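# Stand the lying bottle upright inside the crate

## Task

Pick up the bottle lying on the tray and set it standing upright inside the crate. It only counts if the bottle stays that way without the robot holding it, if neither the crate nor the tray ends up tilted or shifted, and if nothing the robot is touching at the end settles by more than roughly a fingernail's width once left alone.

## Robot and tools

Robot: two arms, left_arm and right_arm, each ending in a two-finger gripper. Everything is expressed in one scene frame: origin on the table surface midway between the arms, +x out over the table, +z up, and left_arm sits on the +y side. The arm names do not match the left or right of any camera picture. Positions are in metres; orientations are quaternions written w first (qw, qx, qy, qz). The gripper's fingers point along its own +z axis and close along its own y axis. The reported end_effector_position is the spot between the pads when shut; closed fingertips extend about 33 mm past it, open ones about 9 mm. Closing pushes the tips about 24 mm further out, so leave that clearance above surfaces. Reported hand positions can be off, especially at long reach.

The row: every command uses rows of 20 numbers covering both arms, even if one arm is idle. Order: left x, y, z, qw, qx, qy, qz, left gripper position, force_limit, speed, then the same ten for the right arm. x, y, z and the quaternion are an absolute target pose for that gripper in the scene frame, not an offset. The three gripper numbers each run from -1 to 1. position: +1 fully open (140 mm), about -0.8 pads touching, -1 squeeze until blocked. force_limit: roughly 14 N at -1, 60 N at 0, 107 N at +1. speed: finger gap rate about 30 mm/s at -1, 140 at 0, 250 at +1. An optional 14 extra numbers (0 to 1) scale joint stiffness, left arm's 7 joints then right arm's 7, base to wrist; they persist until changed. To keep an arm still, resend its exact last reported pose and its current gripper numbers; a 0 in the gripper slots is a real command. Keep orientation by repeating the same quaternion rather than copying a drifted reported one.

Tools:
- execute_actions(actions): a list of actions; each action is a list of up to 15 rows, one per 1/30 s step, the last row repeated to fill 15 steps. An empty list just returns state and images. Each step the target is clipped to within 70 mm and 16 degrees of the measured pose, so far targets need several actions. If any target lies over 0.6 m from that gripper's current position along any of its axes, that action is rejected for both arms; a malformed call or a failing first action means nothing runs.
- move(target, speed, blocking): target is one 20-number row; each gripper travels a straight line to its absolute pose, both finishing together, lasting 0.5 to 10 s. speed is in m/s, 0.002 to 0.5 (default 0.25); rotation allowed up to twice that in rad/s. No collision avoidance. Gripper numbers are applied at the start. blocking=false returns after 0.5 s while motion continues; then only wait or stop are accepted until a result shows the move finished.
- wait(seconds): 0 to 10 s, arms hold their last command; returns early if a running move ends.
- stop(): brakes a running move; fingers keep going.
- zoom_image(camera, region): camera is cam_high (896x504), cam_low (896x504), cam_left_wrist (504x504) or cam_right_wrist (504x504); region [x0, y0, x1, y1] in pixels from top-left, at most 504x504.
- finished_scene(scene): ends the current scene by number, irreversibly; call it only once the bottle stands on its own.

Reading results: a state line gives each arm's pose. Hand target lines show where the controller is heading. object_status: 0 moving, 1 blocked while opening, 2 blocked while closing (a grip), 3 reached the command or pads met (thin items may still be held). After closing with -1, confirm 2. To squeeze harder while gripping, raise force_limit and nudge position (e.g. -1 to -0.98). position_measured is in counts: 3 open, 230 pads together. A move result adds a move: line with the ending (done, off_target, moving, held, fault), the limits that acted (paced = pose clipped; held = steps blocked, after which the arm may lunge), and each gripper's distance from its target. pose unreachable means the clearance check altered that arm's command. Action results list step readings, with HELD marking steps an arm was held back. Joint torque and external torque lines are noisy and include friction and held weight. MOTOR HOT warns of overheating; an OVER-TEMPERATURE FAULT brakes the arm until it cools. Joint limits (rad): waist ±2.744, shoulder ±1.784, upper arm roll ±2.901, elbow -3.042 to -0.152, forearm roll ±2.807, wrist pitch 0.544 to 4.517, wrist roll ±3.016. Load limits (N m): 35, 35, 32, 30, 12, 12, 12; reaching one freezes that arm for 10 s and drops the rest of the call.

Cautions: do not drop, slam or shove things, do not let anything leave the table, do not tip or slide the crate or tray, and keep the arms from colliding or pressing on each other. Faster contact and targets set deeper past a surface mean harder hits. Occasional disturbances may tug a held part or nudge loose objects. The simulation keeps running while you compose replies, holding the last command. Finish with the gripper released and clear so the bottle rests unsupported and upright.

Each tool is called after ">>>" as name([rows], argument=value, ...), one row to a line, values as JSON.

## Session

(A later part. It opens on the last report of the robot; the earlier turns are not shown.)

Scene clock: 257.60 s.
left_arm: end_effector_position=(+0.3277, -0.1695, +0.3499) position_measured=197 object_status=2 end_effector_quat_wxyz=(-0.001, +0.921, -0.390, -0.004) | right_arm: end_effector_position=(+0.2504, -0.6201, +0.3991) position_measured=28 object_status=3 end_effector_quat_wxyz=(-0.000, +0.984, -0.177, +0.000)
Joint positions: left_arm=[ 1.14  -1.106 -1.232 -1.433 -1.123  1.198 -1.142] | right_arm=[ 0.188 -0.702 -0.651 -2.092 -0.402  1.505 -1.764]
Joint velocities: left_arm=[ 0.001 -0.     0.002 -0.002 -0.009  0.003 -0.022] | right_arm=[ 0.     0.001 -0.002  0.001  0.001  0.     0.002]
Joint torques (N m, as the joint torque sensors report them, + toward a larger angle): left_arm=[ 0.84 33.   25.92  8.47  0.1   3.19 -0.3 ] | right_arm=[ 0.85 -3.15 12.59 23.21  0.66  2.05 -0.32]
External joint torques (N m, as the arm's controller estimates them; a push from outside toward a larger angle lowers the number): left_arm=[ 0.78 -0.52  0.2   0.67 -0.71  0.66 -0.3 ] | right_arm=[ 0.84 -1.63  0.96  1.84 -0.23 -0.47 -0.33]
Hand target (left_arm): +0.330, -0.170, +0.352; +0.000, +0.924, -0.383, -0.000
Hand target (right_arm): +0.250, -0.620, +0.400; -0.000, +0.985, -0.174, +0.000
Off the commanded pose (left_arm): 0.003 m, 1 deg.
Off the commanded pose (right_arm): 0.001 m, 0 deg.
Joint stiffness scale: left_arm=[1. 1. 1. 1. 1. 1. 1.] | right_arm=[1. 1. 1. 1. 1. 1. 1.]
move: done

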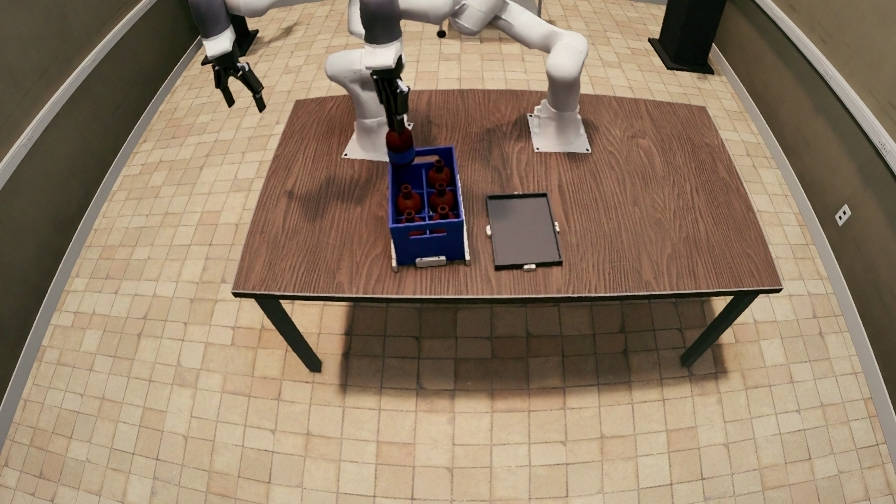

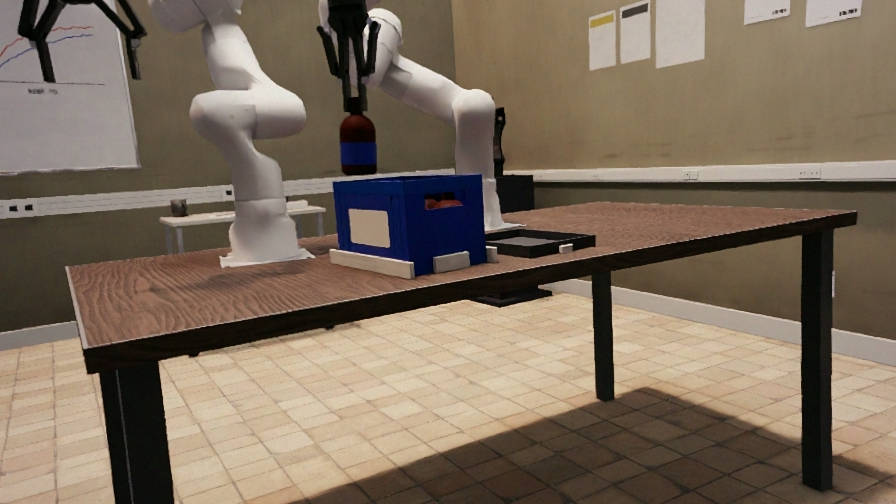

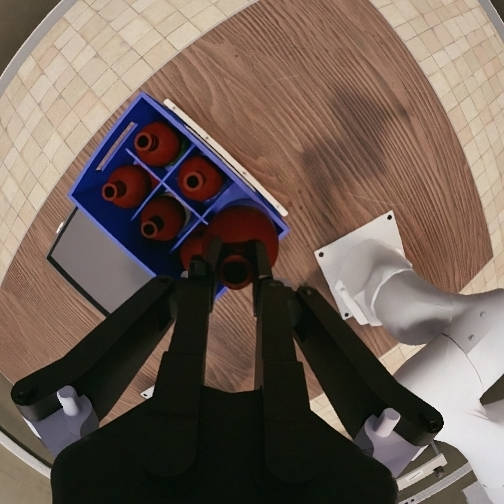

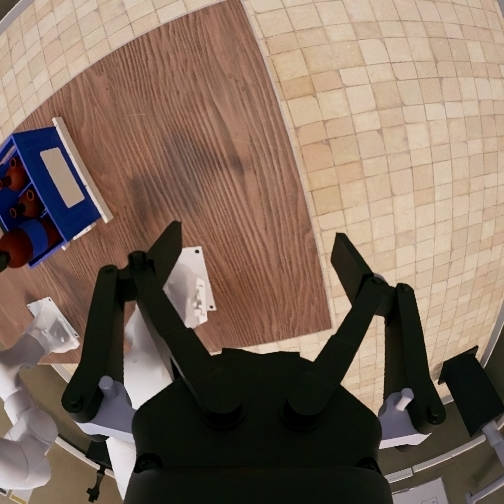

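>>> move(target=[0.337,-0.158,0.345,0,0.924,-0.383,0,-1,0.4,-0.5, 0.25,-0.62,0.40,0,0.985,-0.174,0,0.8,0.2,0.3], speed=0.05)

>>> move(target=[0.337,-0.158,0.295,0,0.924,-0.383,0,-1,0.4,-0.5, 0.25,-0.62,0.40,0,0.985,-0.174,0,0.8,0.2,0.3], speed=0.04)

>>> zoom_image(camera="cam_left_wrist", region=[110, 100, 360, 350])

>>> zoom_image(camera="cam_high", region=[360, 90, 500, 280])

Scene clock: 271.87 s.
left_arm: end_effector_position=(+0.3354, -0.1584, +0.3432) position_measured=197 object_status=2 end_effector_quat_wxyz=(+0.001, +0.926, -0.379, -0.004) | right_arm: end_effector_position=(+0.2504, -0.6201, +0.3992) position_measured=28 object_status=3 end_effector_quat_wxyz=(-0.000, +0.984, -0.177, +0.000)
Joint positions: left_arm=[ 1.136 -1.115 -1.226 -1.478 -1.122  1.212 -1.13 ] | right_arm=[ 0.189 -0.702 -0.651 -2.092 -0.402  1.505 -1.765]
Joint velocities: left_arm=[-0.004 -0.001  0.001 -0.     0.001  0.007  0.018] | right_arm=[-0.001  0.001  0.    -0.001  0.    -0.    -0.   ]
Joint torques (N m, as the joint torque sensors report them, + toward a larger angle): left_arm=[-0.09 32.72 27.12  8.85  1.17  3.27  0.22] | right_arm=[ 0.92 -2.89 12.31 23.31  0.67  2.05 -0.34]
External joint torques (N m, as the arm's controller estimates them; a push from outside toward a larger angle lowers the number): left_arm=[-0.13  0.06  1.17  0.85  0.38  0.77  0.22] | right_arm=[ 0.9  -1.41  0.69  2.02 -0.22 -0.46 -0.34]
Hand target (left_arm): +0.337, -0.158, +0.345; -0.000, +0.924, -0.383, -0.000
Hand target (right_arm): +0.250, -0.620, +0.400; -0.000, +0.985, -0.174, +0.000
Off the commanded pose (left_arm): 0.002 m, 1 deg.
Off the commanded pose (right_arm): 0.001 m, 0 deg.
Joint stiffness scale: left_arm=[1. 1. 1. 1. 1. 1. 1.] | right_arm=[1. 1. 1. 1. 1. 1. 1.]
move: done

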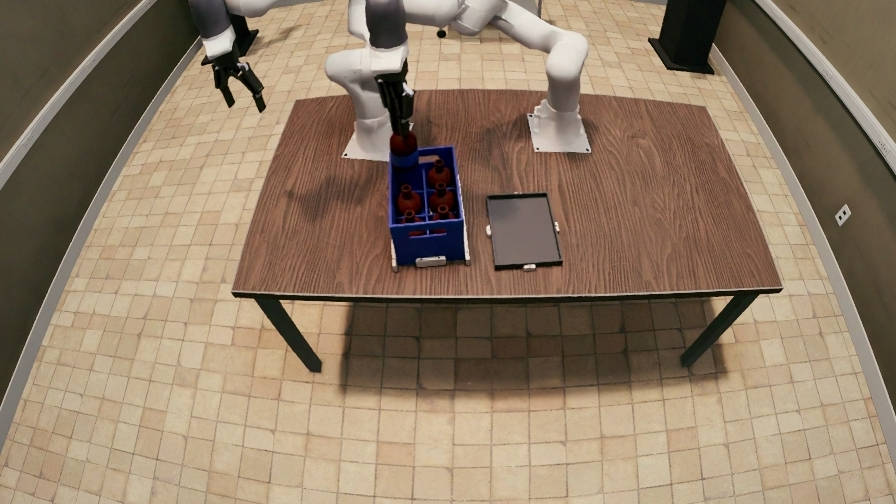

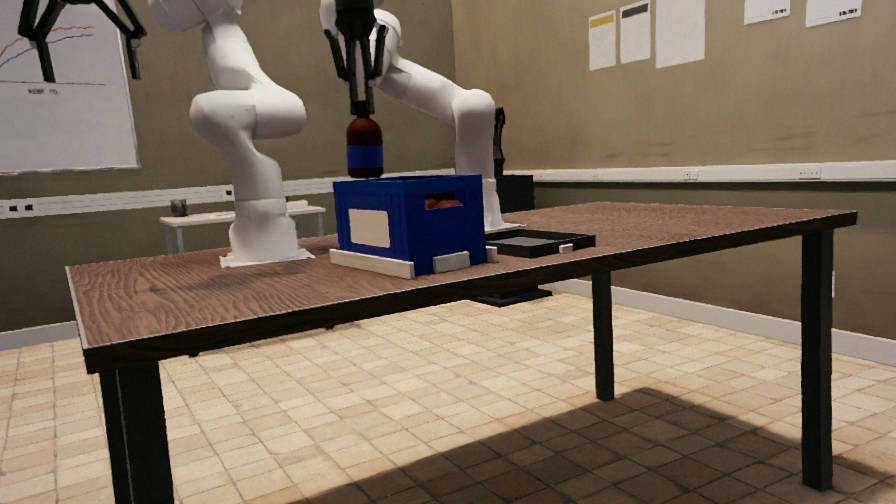

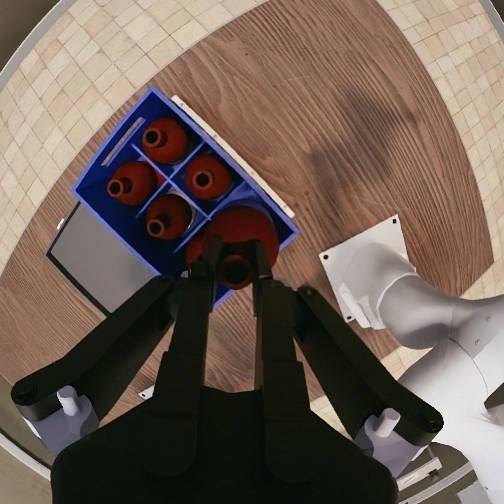

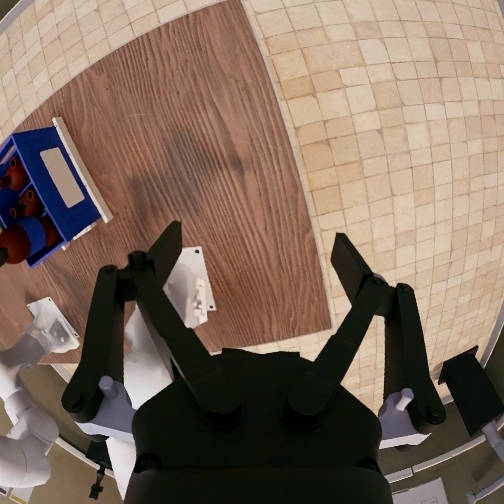

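Scene clock: 273.37 s.
left_arm: end_effector_position=(+0.3361, -0.1568, +0.2945) position_measured=197 object_status=2 end_effector_quat_wxyz=(-0.000, +0.926, -0.378, -0.004) | right_arm: end_effector_position=(+0.2504, -0.6201, +0.3992) position_measured=28 object_status=3 end_effector_quat_wxyz=(-0.000, +0.984, -0.177, +0.000)
Joint positions: left_arm=[ 1.086 -1.185 -1.254 -1.603 -1.156  1.284 -1.094] | right_arm=[ 0.189 -0.702 -0.651 -2.092 -0.402  1.505 -1.765]
Joint velocities: left_arm=[-0.002 -0.    -0.    -0.004 -0.003  0.015  0.012] | right_arm=[-0.001 -0.     0.     0.001 -0.001 -0.001 -0.001]
Joint torques (N m, as the joint torque sensors report them, + toward a larger angle): left_arm=[-0.46 31.77 26.83  8.48  0.09  3.21  0.25] | right_arm=[ 0.99 -2.9  12.39 23.25  0.62  2.04 -0.29]
External joint torques (N m, as the arm's controller estimates them; a push from outside toward a larger angle lowers the number): left_arm=[-0.39 -0.19 -0.77  0.68 -0.72  0.71  0.25] | right_arm=[ 1.07 -1.23  0.82  1.84 -0.26 -0.47 -0.29]
Hand target (left_arm): +0.337, -0.158, +0.295; +0.000, +0.924, -0.383, -0.000
Hand target (right_arm): +0.250, -0.620, +0.400; -0.000, +0.985, -0.174, +0.000
Off the commanded pose (left_arm): 0.002 m, 1 deg.
Off the commanded pose (right_arm): 0.001 m, 0 deg.
Joint stiffness scale: left_arm=[1. 1. 1. 1. 1. 1. 1.] | right_arm=[1. 1. 1. 1. 1. 1. 1.]
move: done

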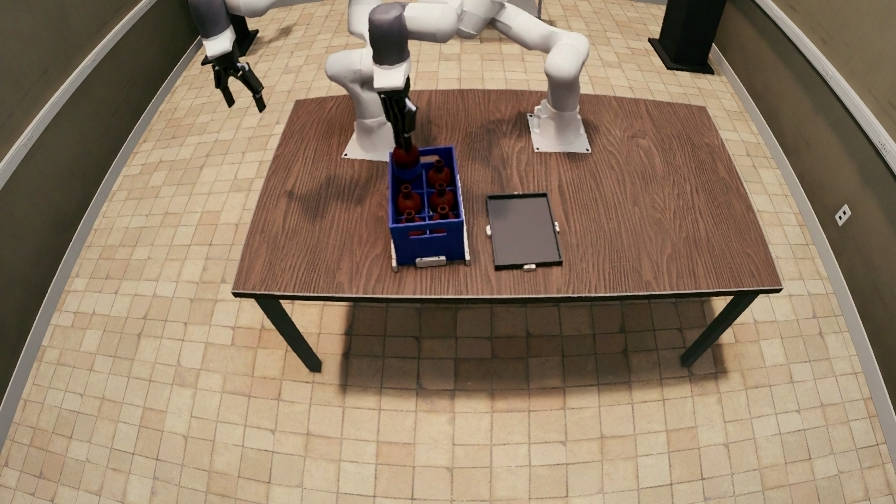

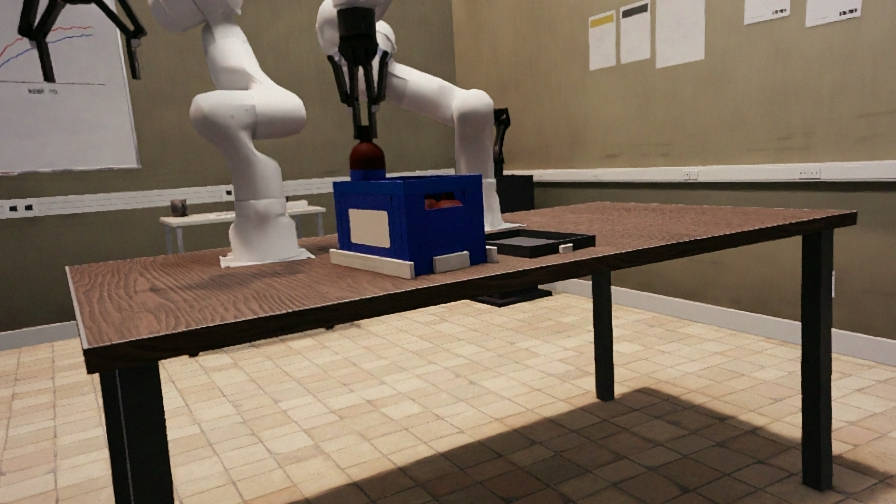

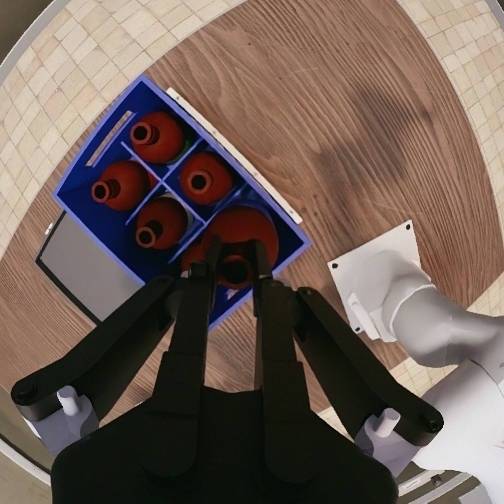

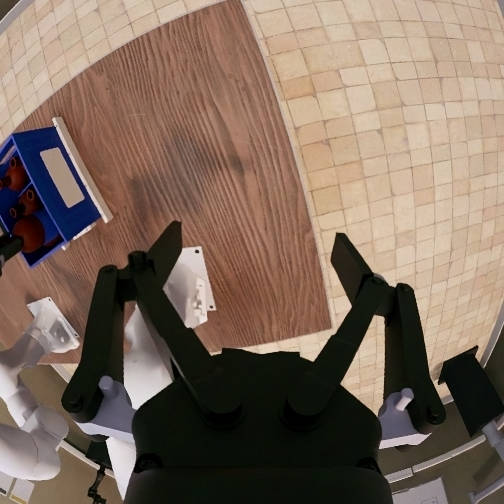

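Region (110, 100, 360, 350) of cam_left_wrist's 504x504 image, scaled by 2.016, with more detail than that image has.

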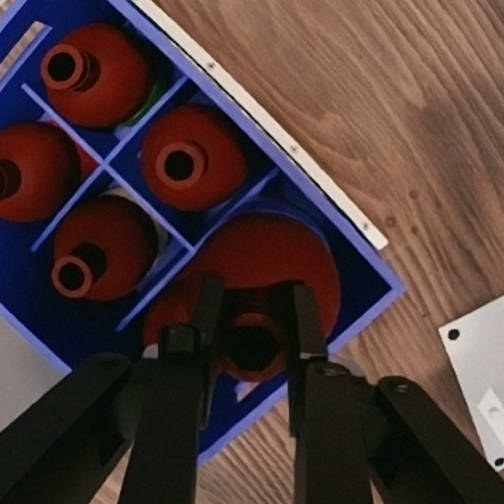

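Region (360, 90, 500, 280) of cam_high's 896x504 image, scaled by 2.653, with more detail than that image has; it fills the left 371 columns of this view, and the rest is white.

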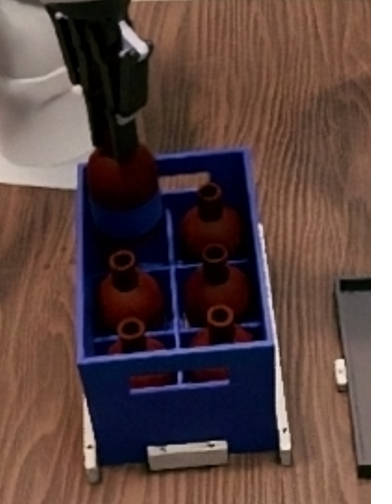

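>>> move(target=[0.335,-0.159,0.225,0,0.924,-0.383,0,-1,0.4,-0.5, 0.25,-0.62,0.40,0,0.985,-0.174,0,0.8,0.2,0.3], speed=0.03)

>>> zoom_image(camera="cam_left_wrist", region=[110, 100, 360, 350])

Scene clock: 288.10 s.
left_arm: end_effector_position=(+0.3311, -0.1589, +0.2235) position_measured=197 object_status=2 end_effector_quat_wxyz=(+0.001, +0.925, -0.380, -0.007) | right_arm: end_effector_position=(+0.2504, -0.6200, +0.3992) position_measured=28 object_status=3 end_effector_quat_wxyz=(-0.000, +0.984, -0.177, +0.000)
Joint positions: left_arm=[ 1.035 -1.279 -1.317 -1.737 -1.235  1.366 -1.058] | right_arm=[ 0.189 -0.702 -0.651 -2.092 -0.402  1.505 -1.765]
Joint velocities: left_arm=[ 0.001 -0.009  0.    -0.002 -0.009 -0.     0.007] | right_arm=[-0.     0.001 -0.001 -0.001 -0.001  0.001 -0.   ]
Joint torques (N m, as the joint torque sensors report them, + toward a larger angle): left_arm=[ 0.95 30.68 29.42  6.87  0.46  4.15  0.32] | right_arm=[ 1.02 -2.86 12.53 23.11  0.64  2.03 -0.3 ]
External joint torques (N m, as the arm's controller estimates them; a push from outside toward a larger angle lowers the number): left_arm=[ 0.92 -0.92 -0.03  0.2  -0.38  1.67  0.32] | right_arm=[ 1.02 -1.36  0.96  1.82 -0.24 -0.47 -0.3 ]
Hand target (left_arm): +0.335, -0.160, +0.225; +0.001, +0.924, -0.383, -0.000
Hand target (right_arm): +0.250, -0.620, +0.400; -0.000, +0.985, -0.174, +0.000
Off the commanded pose (left_arm): 0.004 m, 1 deg.
Off the commanded pose (right_arm): 0.001 m, 0 deg.
Joint stiffness scale: left_arm=[1. 1. 1. 1. 1. 1. 1.] | right_arm=[1. 1. 1. 1. 1. 1. 1.]
move: off_target (left_arm)

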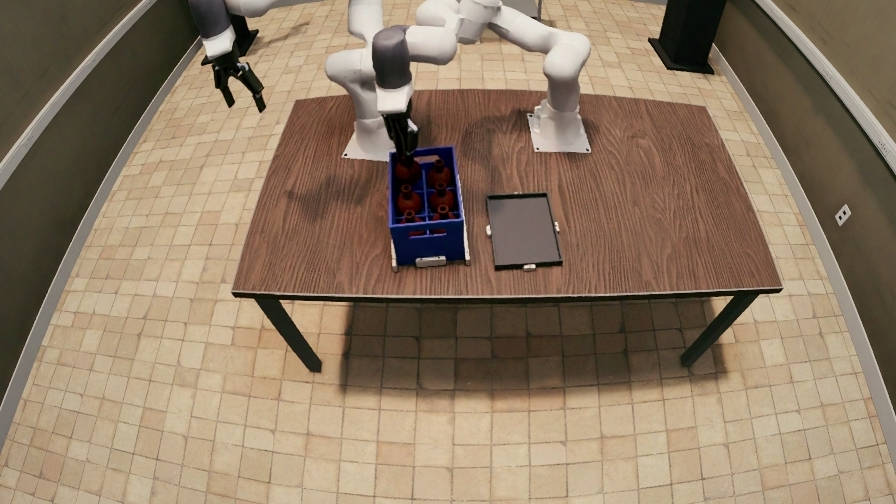

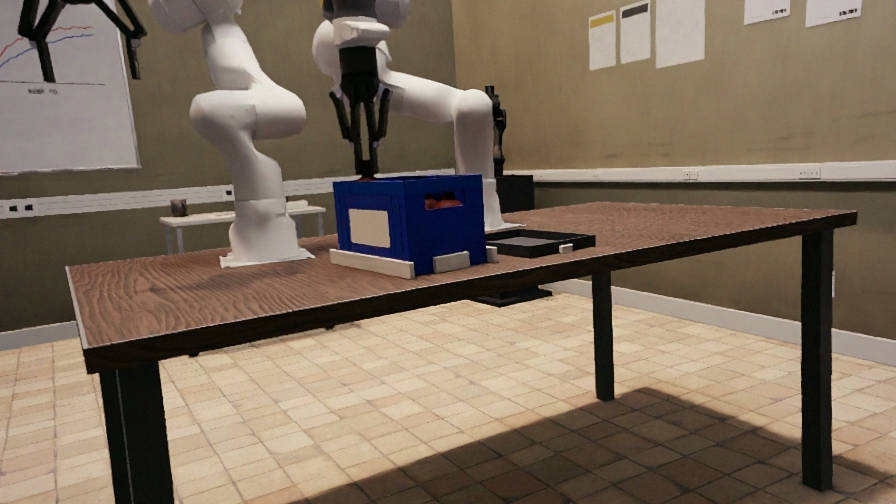

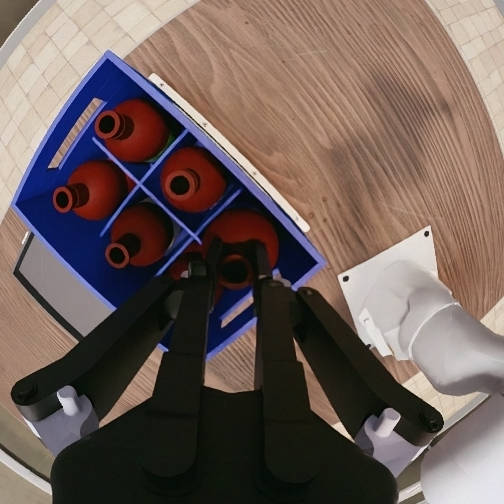

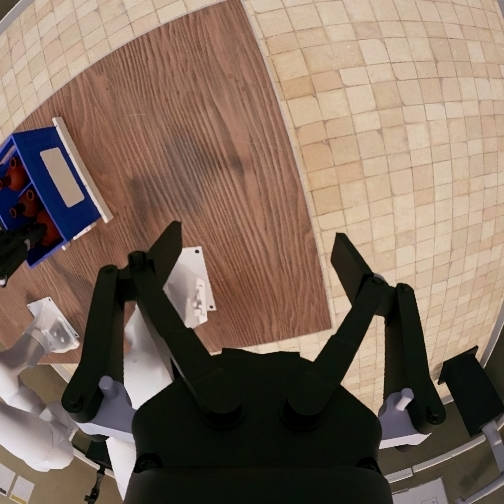

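Region (110, 100, 360, 350) of cam_left_wrist's 504x504 image, scaled by 2.016, with more detail than that image has.

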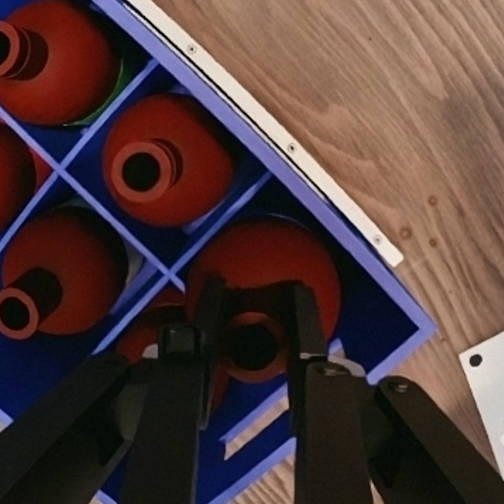

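>>> move(target=[0.330,-0.160,0.178,0,0.924,-0.383,0,-1,0.4,-0.5, 0.25,-0.62,0.40,0,0.985,-0.174,0,0.8,0.2,0.3], speed=0.03)

>>> zoom_image(camera="cam_left_wrist", region=[110, 100, 360, 350])

Scene clock: 294.77 s.
left_arm: end_effector_position=(+0.3266, -0.1596, +0.1766) position_measured=197 object_status=2 end_effector_quat_wxyz=(+0.000, +0.925, -0.380, -0.006) | right_arm: end_effector_position=(+0.2505, -0.6200, +0.3992) position_measured=28 object_status=3 end_effector_quat_wxyz=(-0.000, +0.984, -0.177, +0.000)
Joint positions: left_arm=[ 1.003 -1.345 -1.364 -1.811 -1.299  1.418 -1.043] | right_arm=[ 0.189 -0.702 -0.651 -2.092 -0.402  1.505 -1.765]
Joint velocities: left_arm=[ 0.001 -0.009  0.001 -0.002 -0.008 -0.001  0.005] | right_arm=[-0.     0.001 -0.001 -0.    -0.    -0.001 -0.001]
Joint torques (N m, as the joint torque sensors report them, + toward a larger angle): left_arm=[ 0.72 30.31 30.21  5.47  0.4   3.96  0.25] | right_arm=[ 0.91 -3.   12.4  23.12  0.63  2.06 -0.31]
External joint torques (N m, as the arm's controller estimates them; a push from outside toward a larger angle lowers the number): left_arm=[ 0.68 -1.05 -0.18 -0.11 -0.44  1.46  0.25] | right_arm=[ 0.93 -1.49  0.83  1.8  -0.25 -0.45 -0.31]
Hand target (left_arm): +0.330, -0.160, +0.178; +0.000, +0.924, -0.383, -0.000
Hand target (right_arm): +0.250, -0.620, +0.400; -0.000, +0.985, -0.174, +0.000
Off the commanded pose (left_arm): 0.004 m, 1 deg.
Off the commanded pose (right_arm): 0.001 m, 0 deg.
Joint stiffness scale: left_arm=[1. 1. 1. 1. 1. 1. 1.] | right_arm=[1. 1. 1. 1. 1. 1. 1.]
move: off_target (left_arm)

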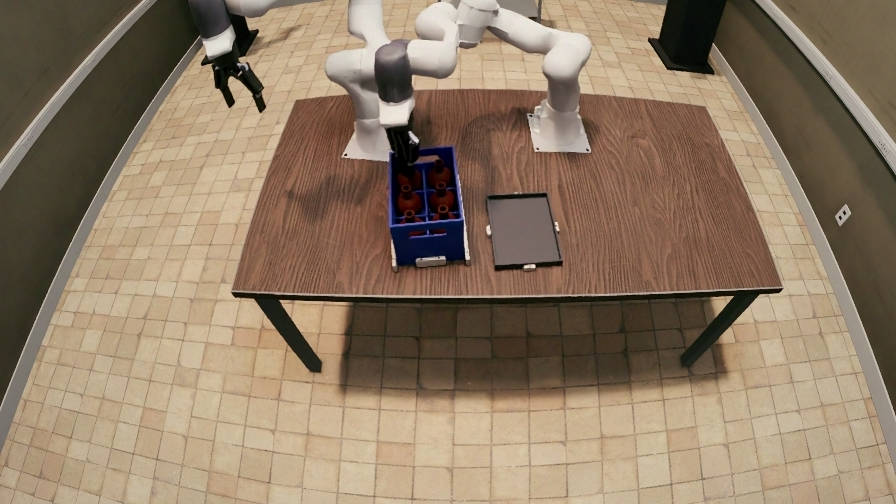

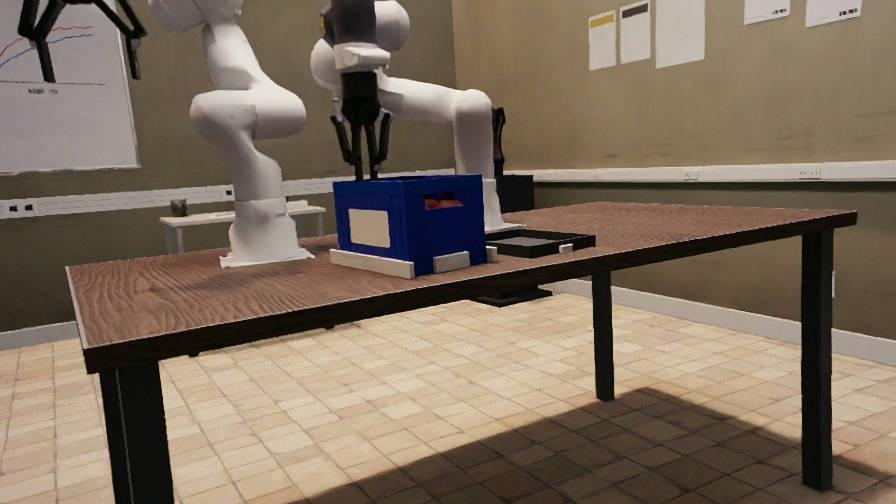

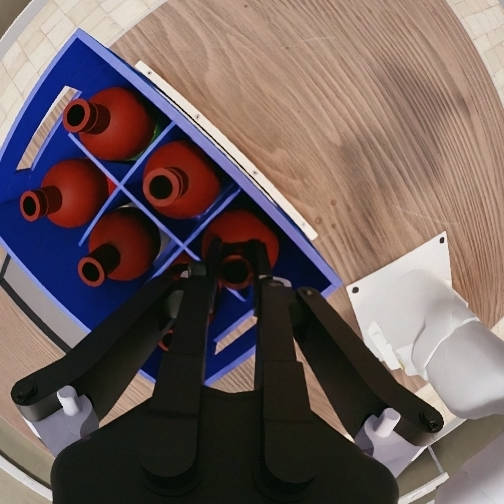

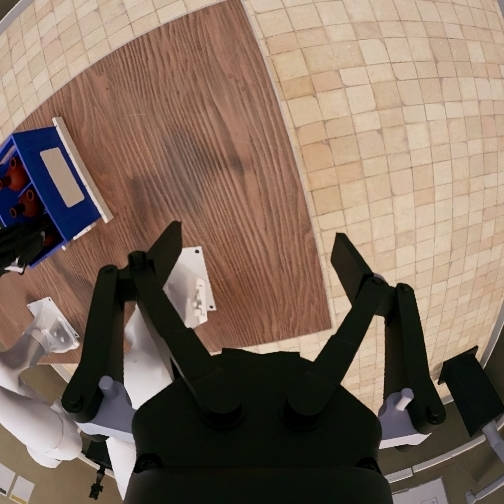

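Region (110, 100, 360, 350) of cam_left_wrist's 504x504 image, scaled by 2.016, with more detail than that image has.

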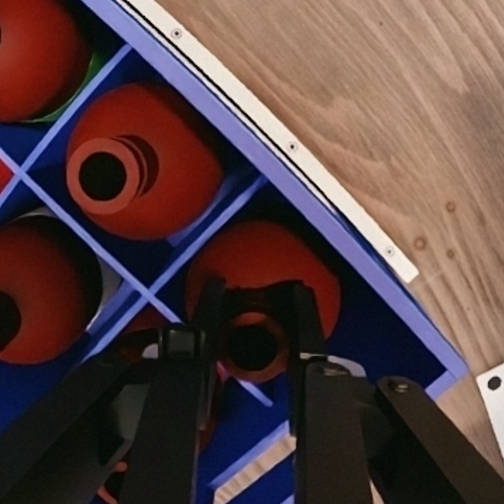

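>>> move(target=[0.328,-0.161,0.163,0,0.924,-0.383,0,-1,0.4,-0.5, 0.25,-0.62,0.40,0,0.985,-0.174,0,0.8,0.2,0.3], speed=0.015)

Scene clock: 298.80 s.
left_arm: end_effector_position=(+0.3265, -0.1614, +0.1721) position_measured=197 object_status=2 end_effector_quat_wxyz=(+0.003, +0.925, -0.381, +0.000) | right_arm: end_effector_position=(+0.2505, -0.6200, +0.3992) position_measured=28 object_status=3 end_effector_quat_wxyz=(-0.000, +0.984, -0.177, +0.000)
Joint positions: left_arm=[ 0.99  -1.352 -1.369 -1.829 -1.311  1.436 -1.041] | right_arm=[ 0.189 -0.702 -0.651 -2.092 -0.402  1.505 -1.765]
Joint velocities: left_arm=[-0.002 -0.    -0.001 -0.004  0.001  0.003 -0.001] | right_arm=[-0.  0. -0. -0. -0.  0. -0.]
Joint torques (N m, as the joint torque sensors report them, + toward a larger angle): left_arm=[ 2.12 25.33 20.96  4.24 -1.06  4.14  0.32] | right_arm=[ 0.82 -3.04 12.41 23.3   0.63  2.04 -0.31]
External joint torques (N m, as the arm's controller estimates them; a push from outside toward a larger angle lowers the number): left_arm=[ 2.14 -5.7  -9.42 -1.26 -1.88  1.61  0.32] | right_arm=[ 0.86 -1.45  0.82  1.92 -0.25 -0.48 -0.31]
Hand target (left_arm): +0.328, -0.161, +0.163; +0.000, +0.924, -0.383, -0.000
Hand target (right_arm): +0.250, -0.620, +0.400; -0.000, +0.985, -0.174, +0.000
Off the commanded pose (left_arm): 0.009 m, 0 deg.
Off the commanded pose (right_arm): 0.001 m, 0 deg.
Joint stiffness scale: left_arm=[1. 1. 1. 1. 1. 1. 1.] | right_arm=[1. 1. 1. 1. 1. 1. 1.]
move: off_target (left_arm)

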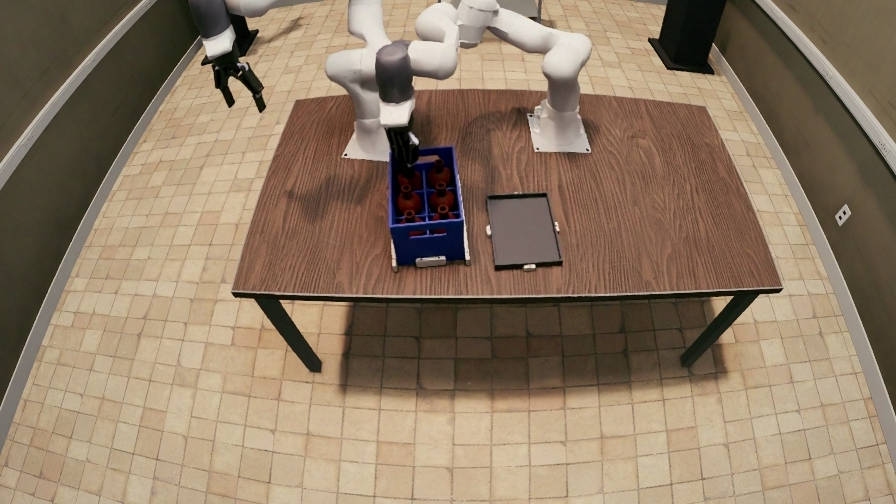

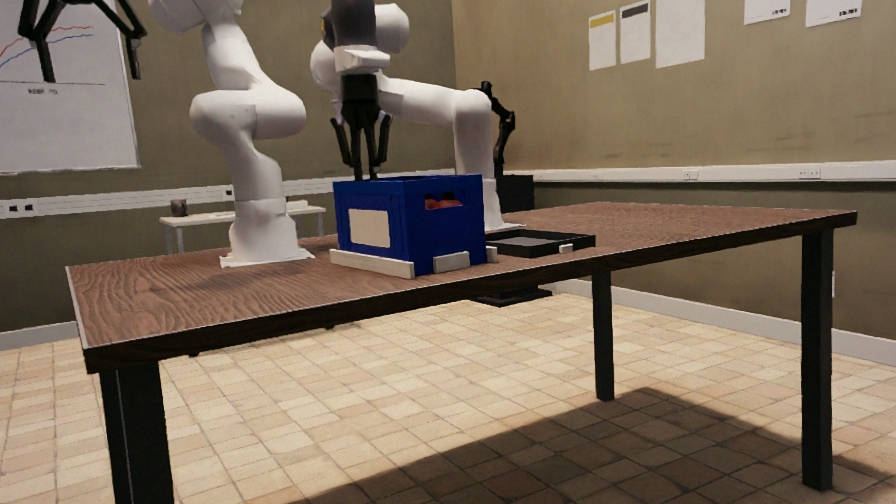

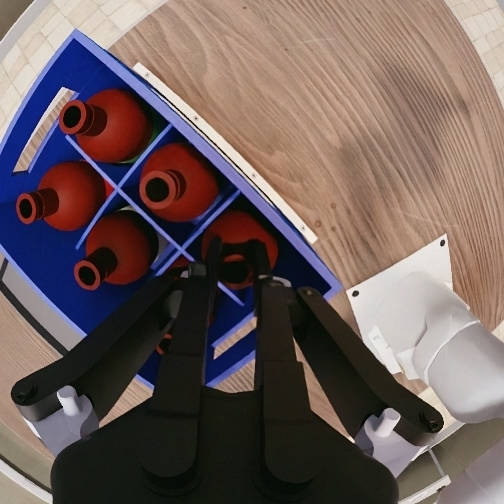

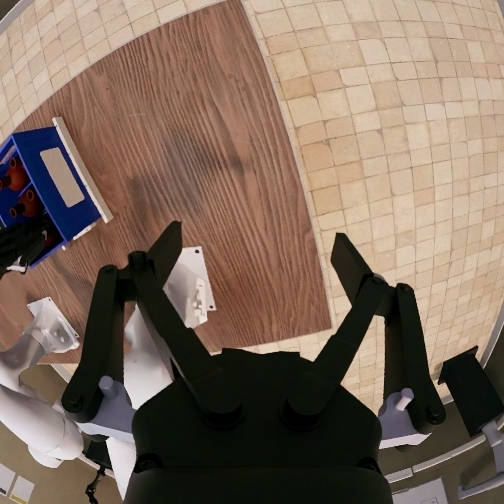

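>>> move(target=[0.3265,-0.1614,0.1715,0,0.924,-0.383,0,-1,0.4,-0.5, 0.25,-0.62,0.40,0,0.985,-0.174,0,0.8,0.2,0.3], speed=0.015)

>>> execute_actions([
  [[0.3265,-0.1614,0.1715,0,0.924,-0.383,0,-0.25,0.4,-0.6, 0.25,-0.62,0.40,0,0.985,-0.174,0,0.8,0.2,0.3]],
])

>>> zoom_image(camera="cam_left_wrist", region=[110, 100, 360, 350])

Scene clock: 305.93 s.
left_arm: end_effector_position=(+0.3258, -0.1618, +0.1723) position_measured=197 object_status=2 end_effector_quat_wxyz=(+0.002, +0.924, -0.381, -0.000) | right_arm: end_effector_position=(+0.2505, -0.6200, +0.3992) position_measured=28 object_status=3 end_effector_quat_wxyz=(-0.000, +0.984, -0.177, +0.000)
Joint positions: left_arm=[ 0.99  -1.352 -1.369 -1.827 -1.31   1.435 -1.041] | right_arm=[ 0.189 -0.702 -0.651 -2.092 -0.402  1.505 -1.765]
Joint velocities: left_arm=[-0.001  0.     0.     0.001 -0.    -0.    -0.001] | right_arm=[-0.001 -0.     0.     0.001  0.001 -0.    -0.   ]
Joint torques (N m, as the joint torque sensors report them, + toward a larger angle): left_arm=[ 1.57 30.11 28.15  6.99  1.06  2.72  0.15] | right_arm=[ 0.75 -2.9  12.34 23.2   0.63  2.03 -0.32]
External joint torques (N m, as the arm's controller estimates them; a push from outside toward a larger angle lowers the number): left_arm=[ 1.59 -0.99 -2.31  1.56  0.23  0.19  0.15] | right_arm=[ 0.74 -1.28  0.65  1.77 -0.26 -0.5  -0.32]
Hand target (left_arm): +0.326, -0.161, +0.171; +0.000, +0.924, -0.383, -0.000
Hand target (right_arm): +0.250, -0.620, +0.400; -0.000, +0.985, -0.174, +0.000
Off the commanded pose (left_arm): 0.001 m, 0 deg.
Off the commanded pose (right_arm): 0.001 m, 0 deg.
Joint stiffness scale: left_arm=[1. 1. 1. 1. 1. 1. 1.] | right_arm=[1. 1. 1. 1. 1. 1. 1.]
move: done

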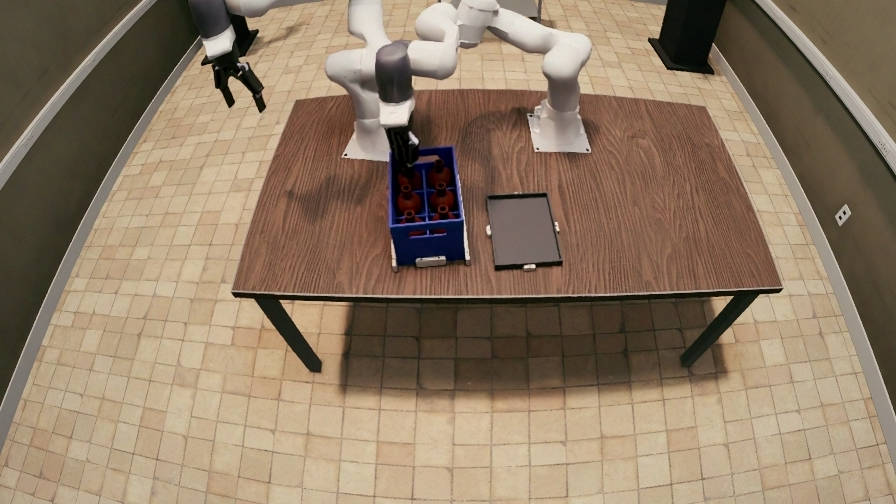

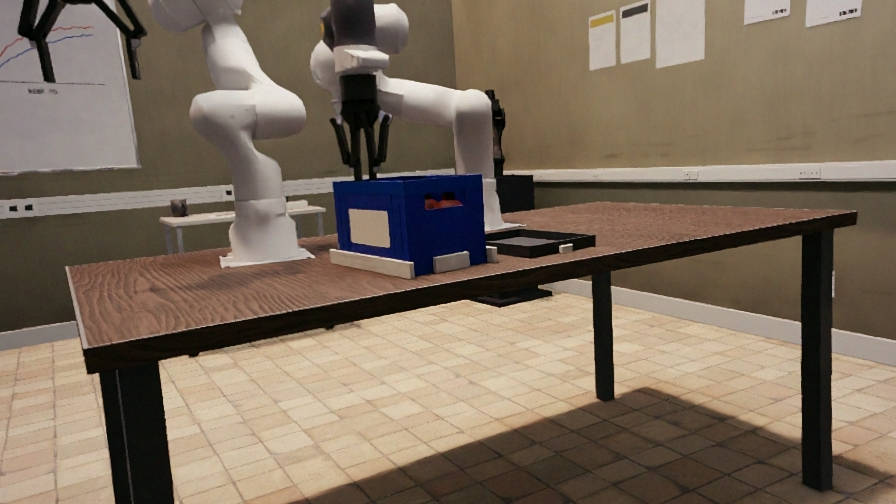

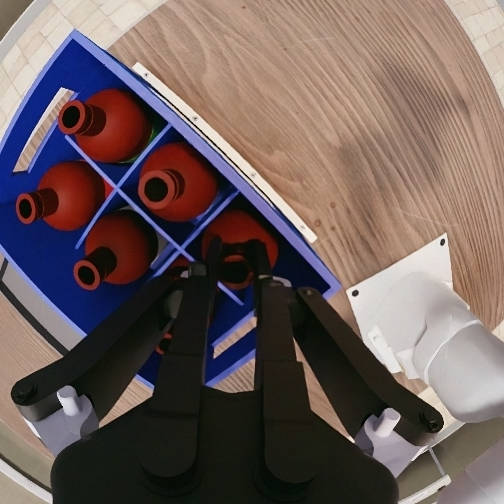

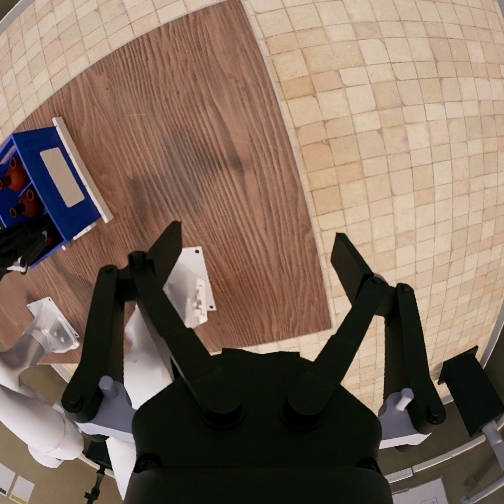

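Scene clock: 306.43 s.
left_arm: end_effector_position=(+0.3257, -0.1620, +0.1723) position_measured=160 object_status=0 end_effector_quat_wxyz=(+0.002, +0.924, -0.382, -0.000) | right_arm: end_effector_position=(+0.2505, -0.6200, +0.3992) position_measured=28 object_status=3 end_effector_quat_wxyz=(-0.000, +0.984, -0.177, +0.000)
Joint positions: left_arm=[ 0.99  -1.352 -1.369 -1.826 -1.31   1.435 -1.041] | right_arm=[ 0.189 -0.702 -0.651 -2.092 -0.402  1.505 -1.765]
Joint velocities: left_arm=[ 0.    -0.     0.     0.001 -0.001  0.001  0.   ] | right_arm=[0.001 0.    0.001 0.001 0.    0.001 0.001]
Joint torques (N m, as the joint torque sensors report them, + toward a larger angle): left_arm=[ 1.4  30.07 28.31  6.69  1.07  2.74  0.13] | right_arm=[ 0.87 -2.98 12.22 23.15  0.61  2.03 -0.32]
External joint torques (N m, as the arm's controller estimates them; a push from outside toward a larger angle lowers the number): left_arm=[ 1.41 -1.   -2.1   1.21  0.25  0.21  0.13] | right_arm=[ 0.87 -1.39  0.55  1.74 -0.28 -0.49 -0.32]
Hand target (left_arm): +0.326, -0.161, +0.171; +0.000, +0.924, -0.383, -0.000
Hand target (right_arm): +0.250, -0.620, +0.400; -0.000, +0.985, -0.174, +0.000
Off the commanded pose (left_arm): 0.001 m, 0 deg.
Off the commanded pose (right_arm): 0.001 m, 0 deg.
Joint stiffness scale: left_arm=[1. 1. 1. 1. 1. 1. 1.] | right_arm=[1. 1. 1. 1. 1. 1. 1.]
Step readings (end_effector_position):
0: left_arm (+0.3258, -0.1618, +0.1723) | right_arm (+0.2505, -0.6200, +0.3992)
1: left_arm (+0.3258, -0.1618, +0.1723) | right_arm (+0.2505, -0.6200, +0.3992)
2: left_arm (+0.3258, -0.1618, +0.1723) | right_arm (+0.2505, -0.6200, +0.3992)
4: left_arm (+0.3257, -0.1619, +0.1723) | right_arm (+0.2505, -0.6200, +0.3992)
8: left_arm (+0.3257, -0.1620, +0.1723) | right_arm (+0.2505, -0.6200, +0.3992)
15: end_effector_position above

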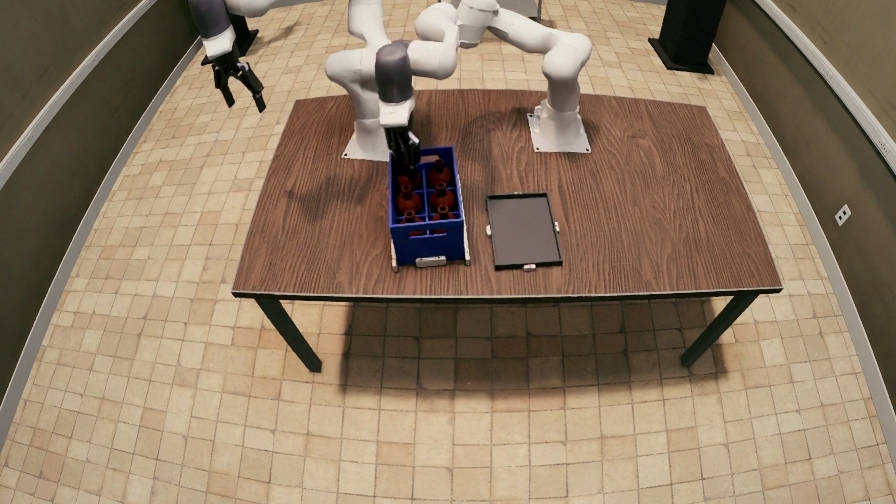

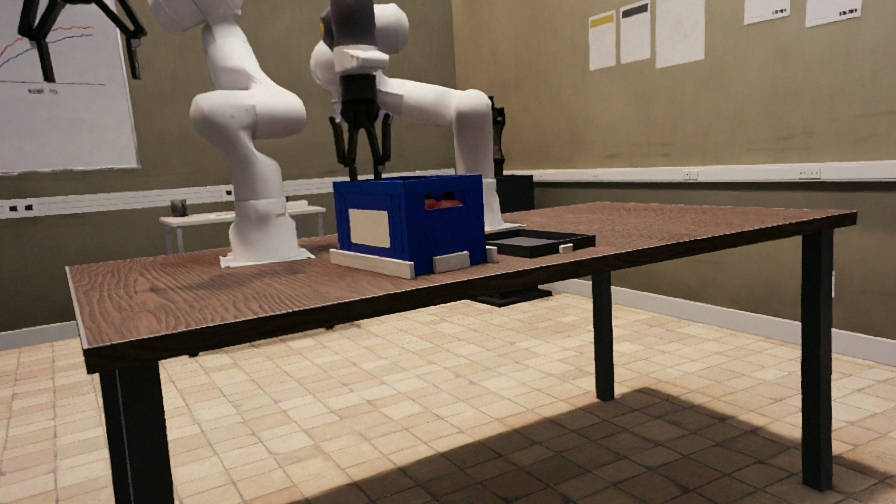

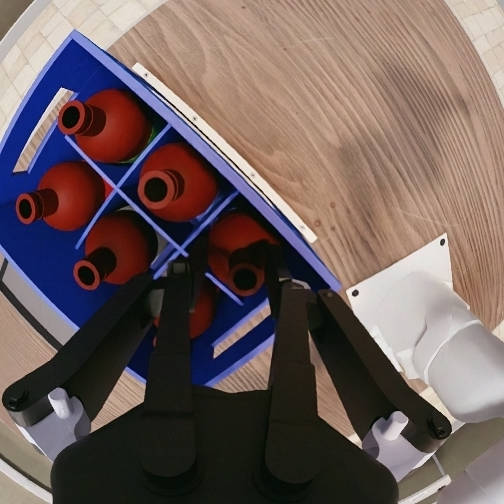

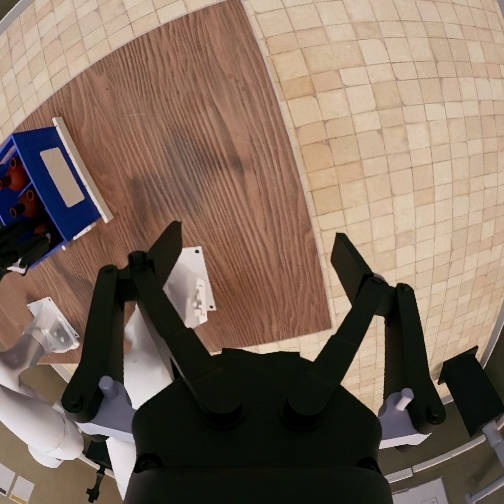

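Region (110, 100, 360, 350) of cam_left_wrist's 504x504 image, scaled by 2.016, with more detail than that image has.

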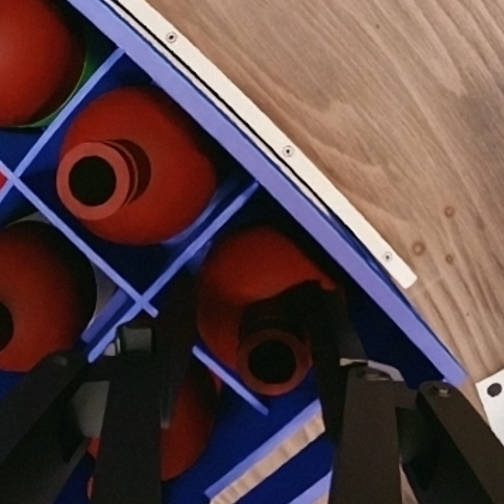

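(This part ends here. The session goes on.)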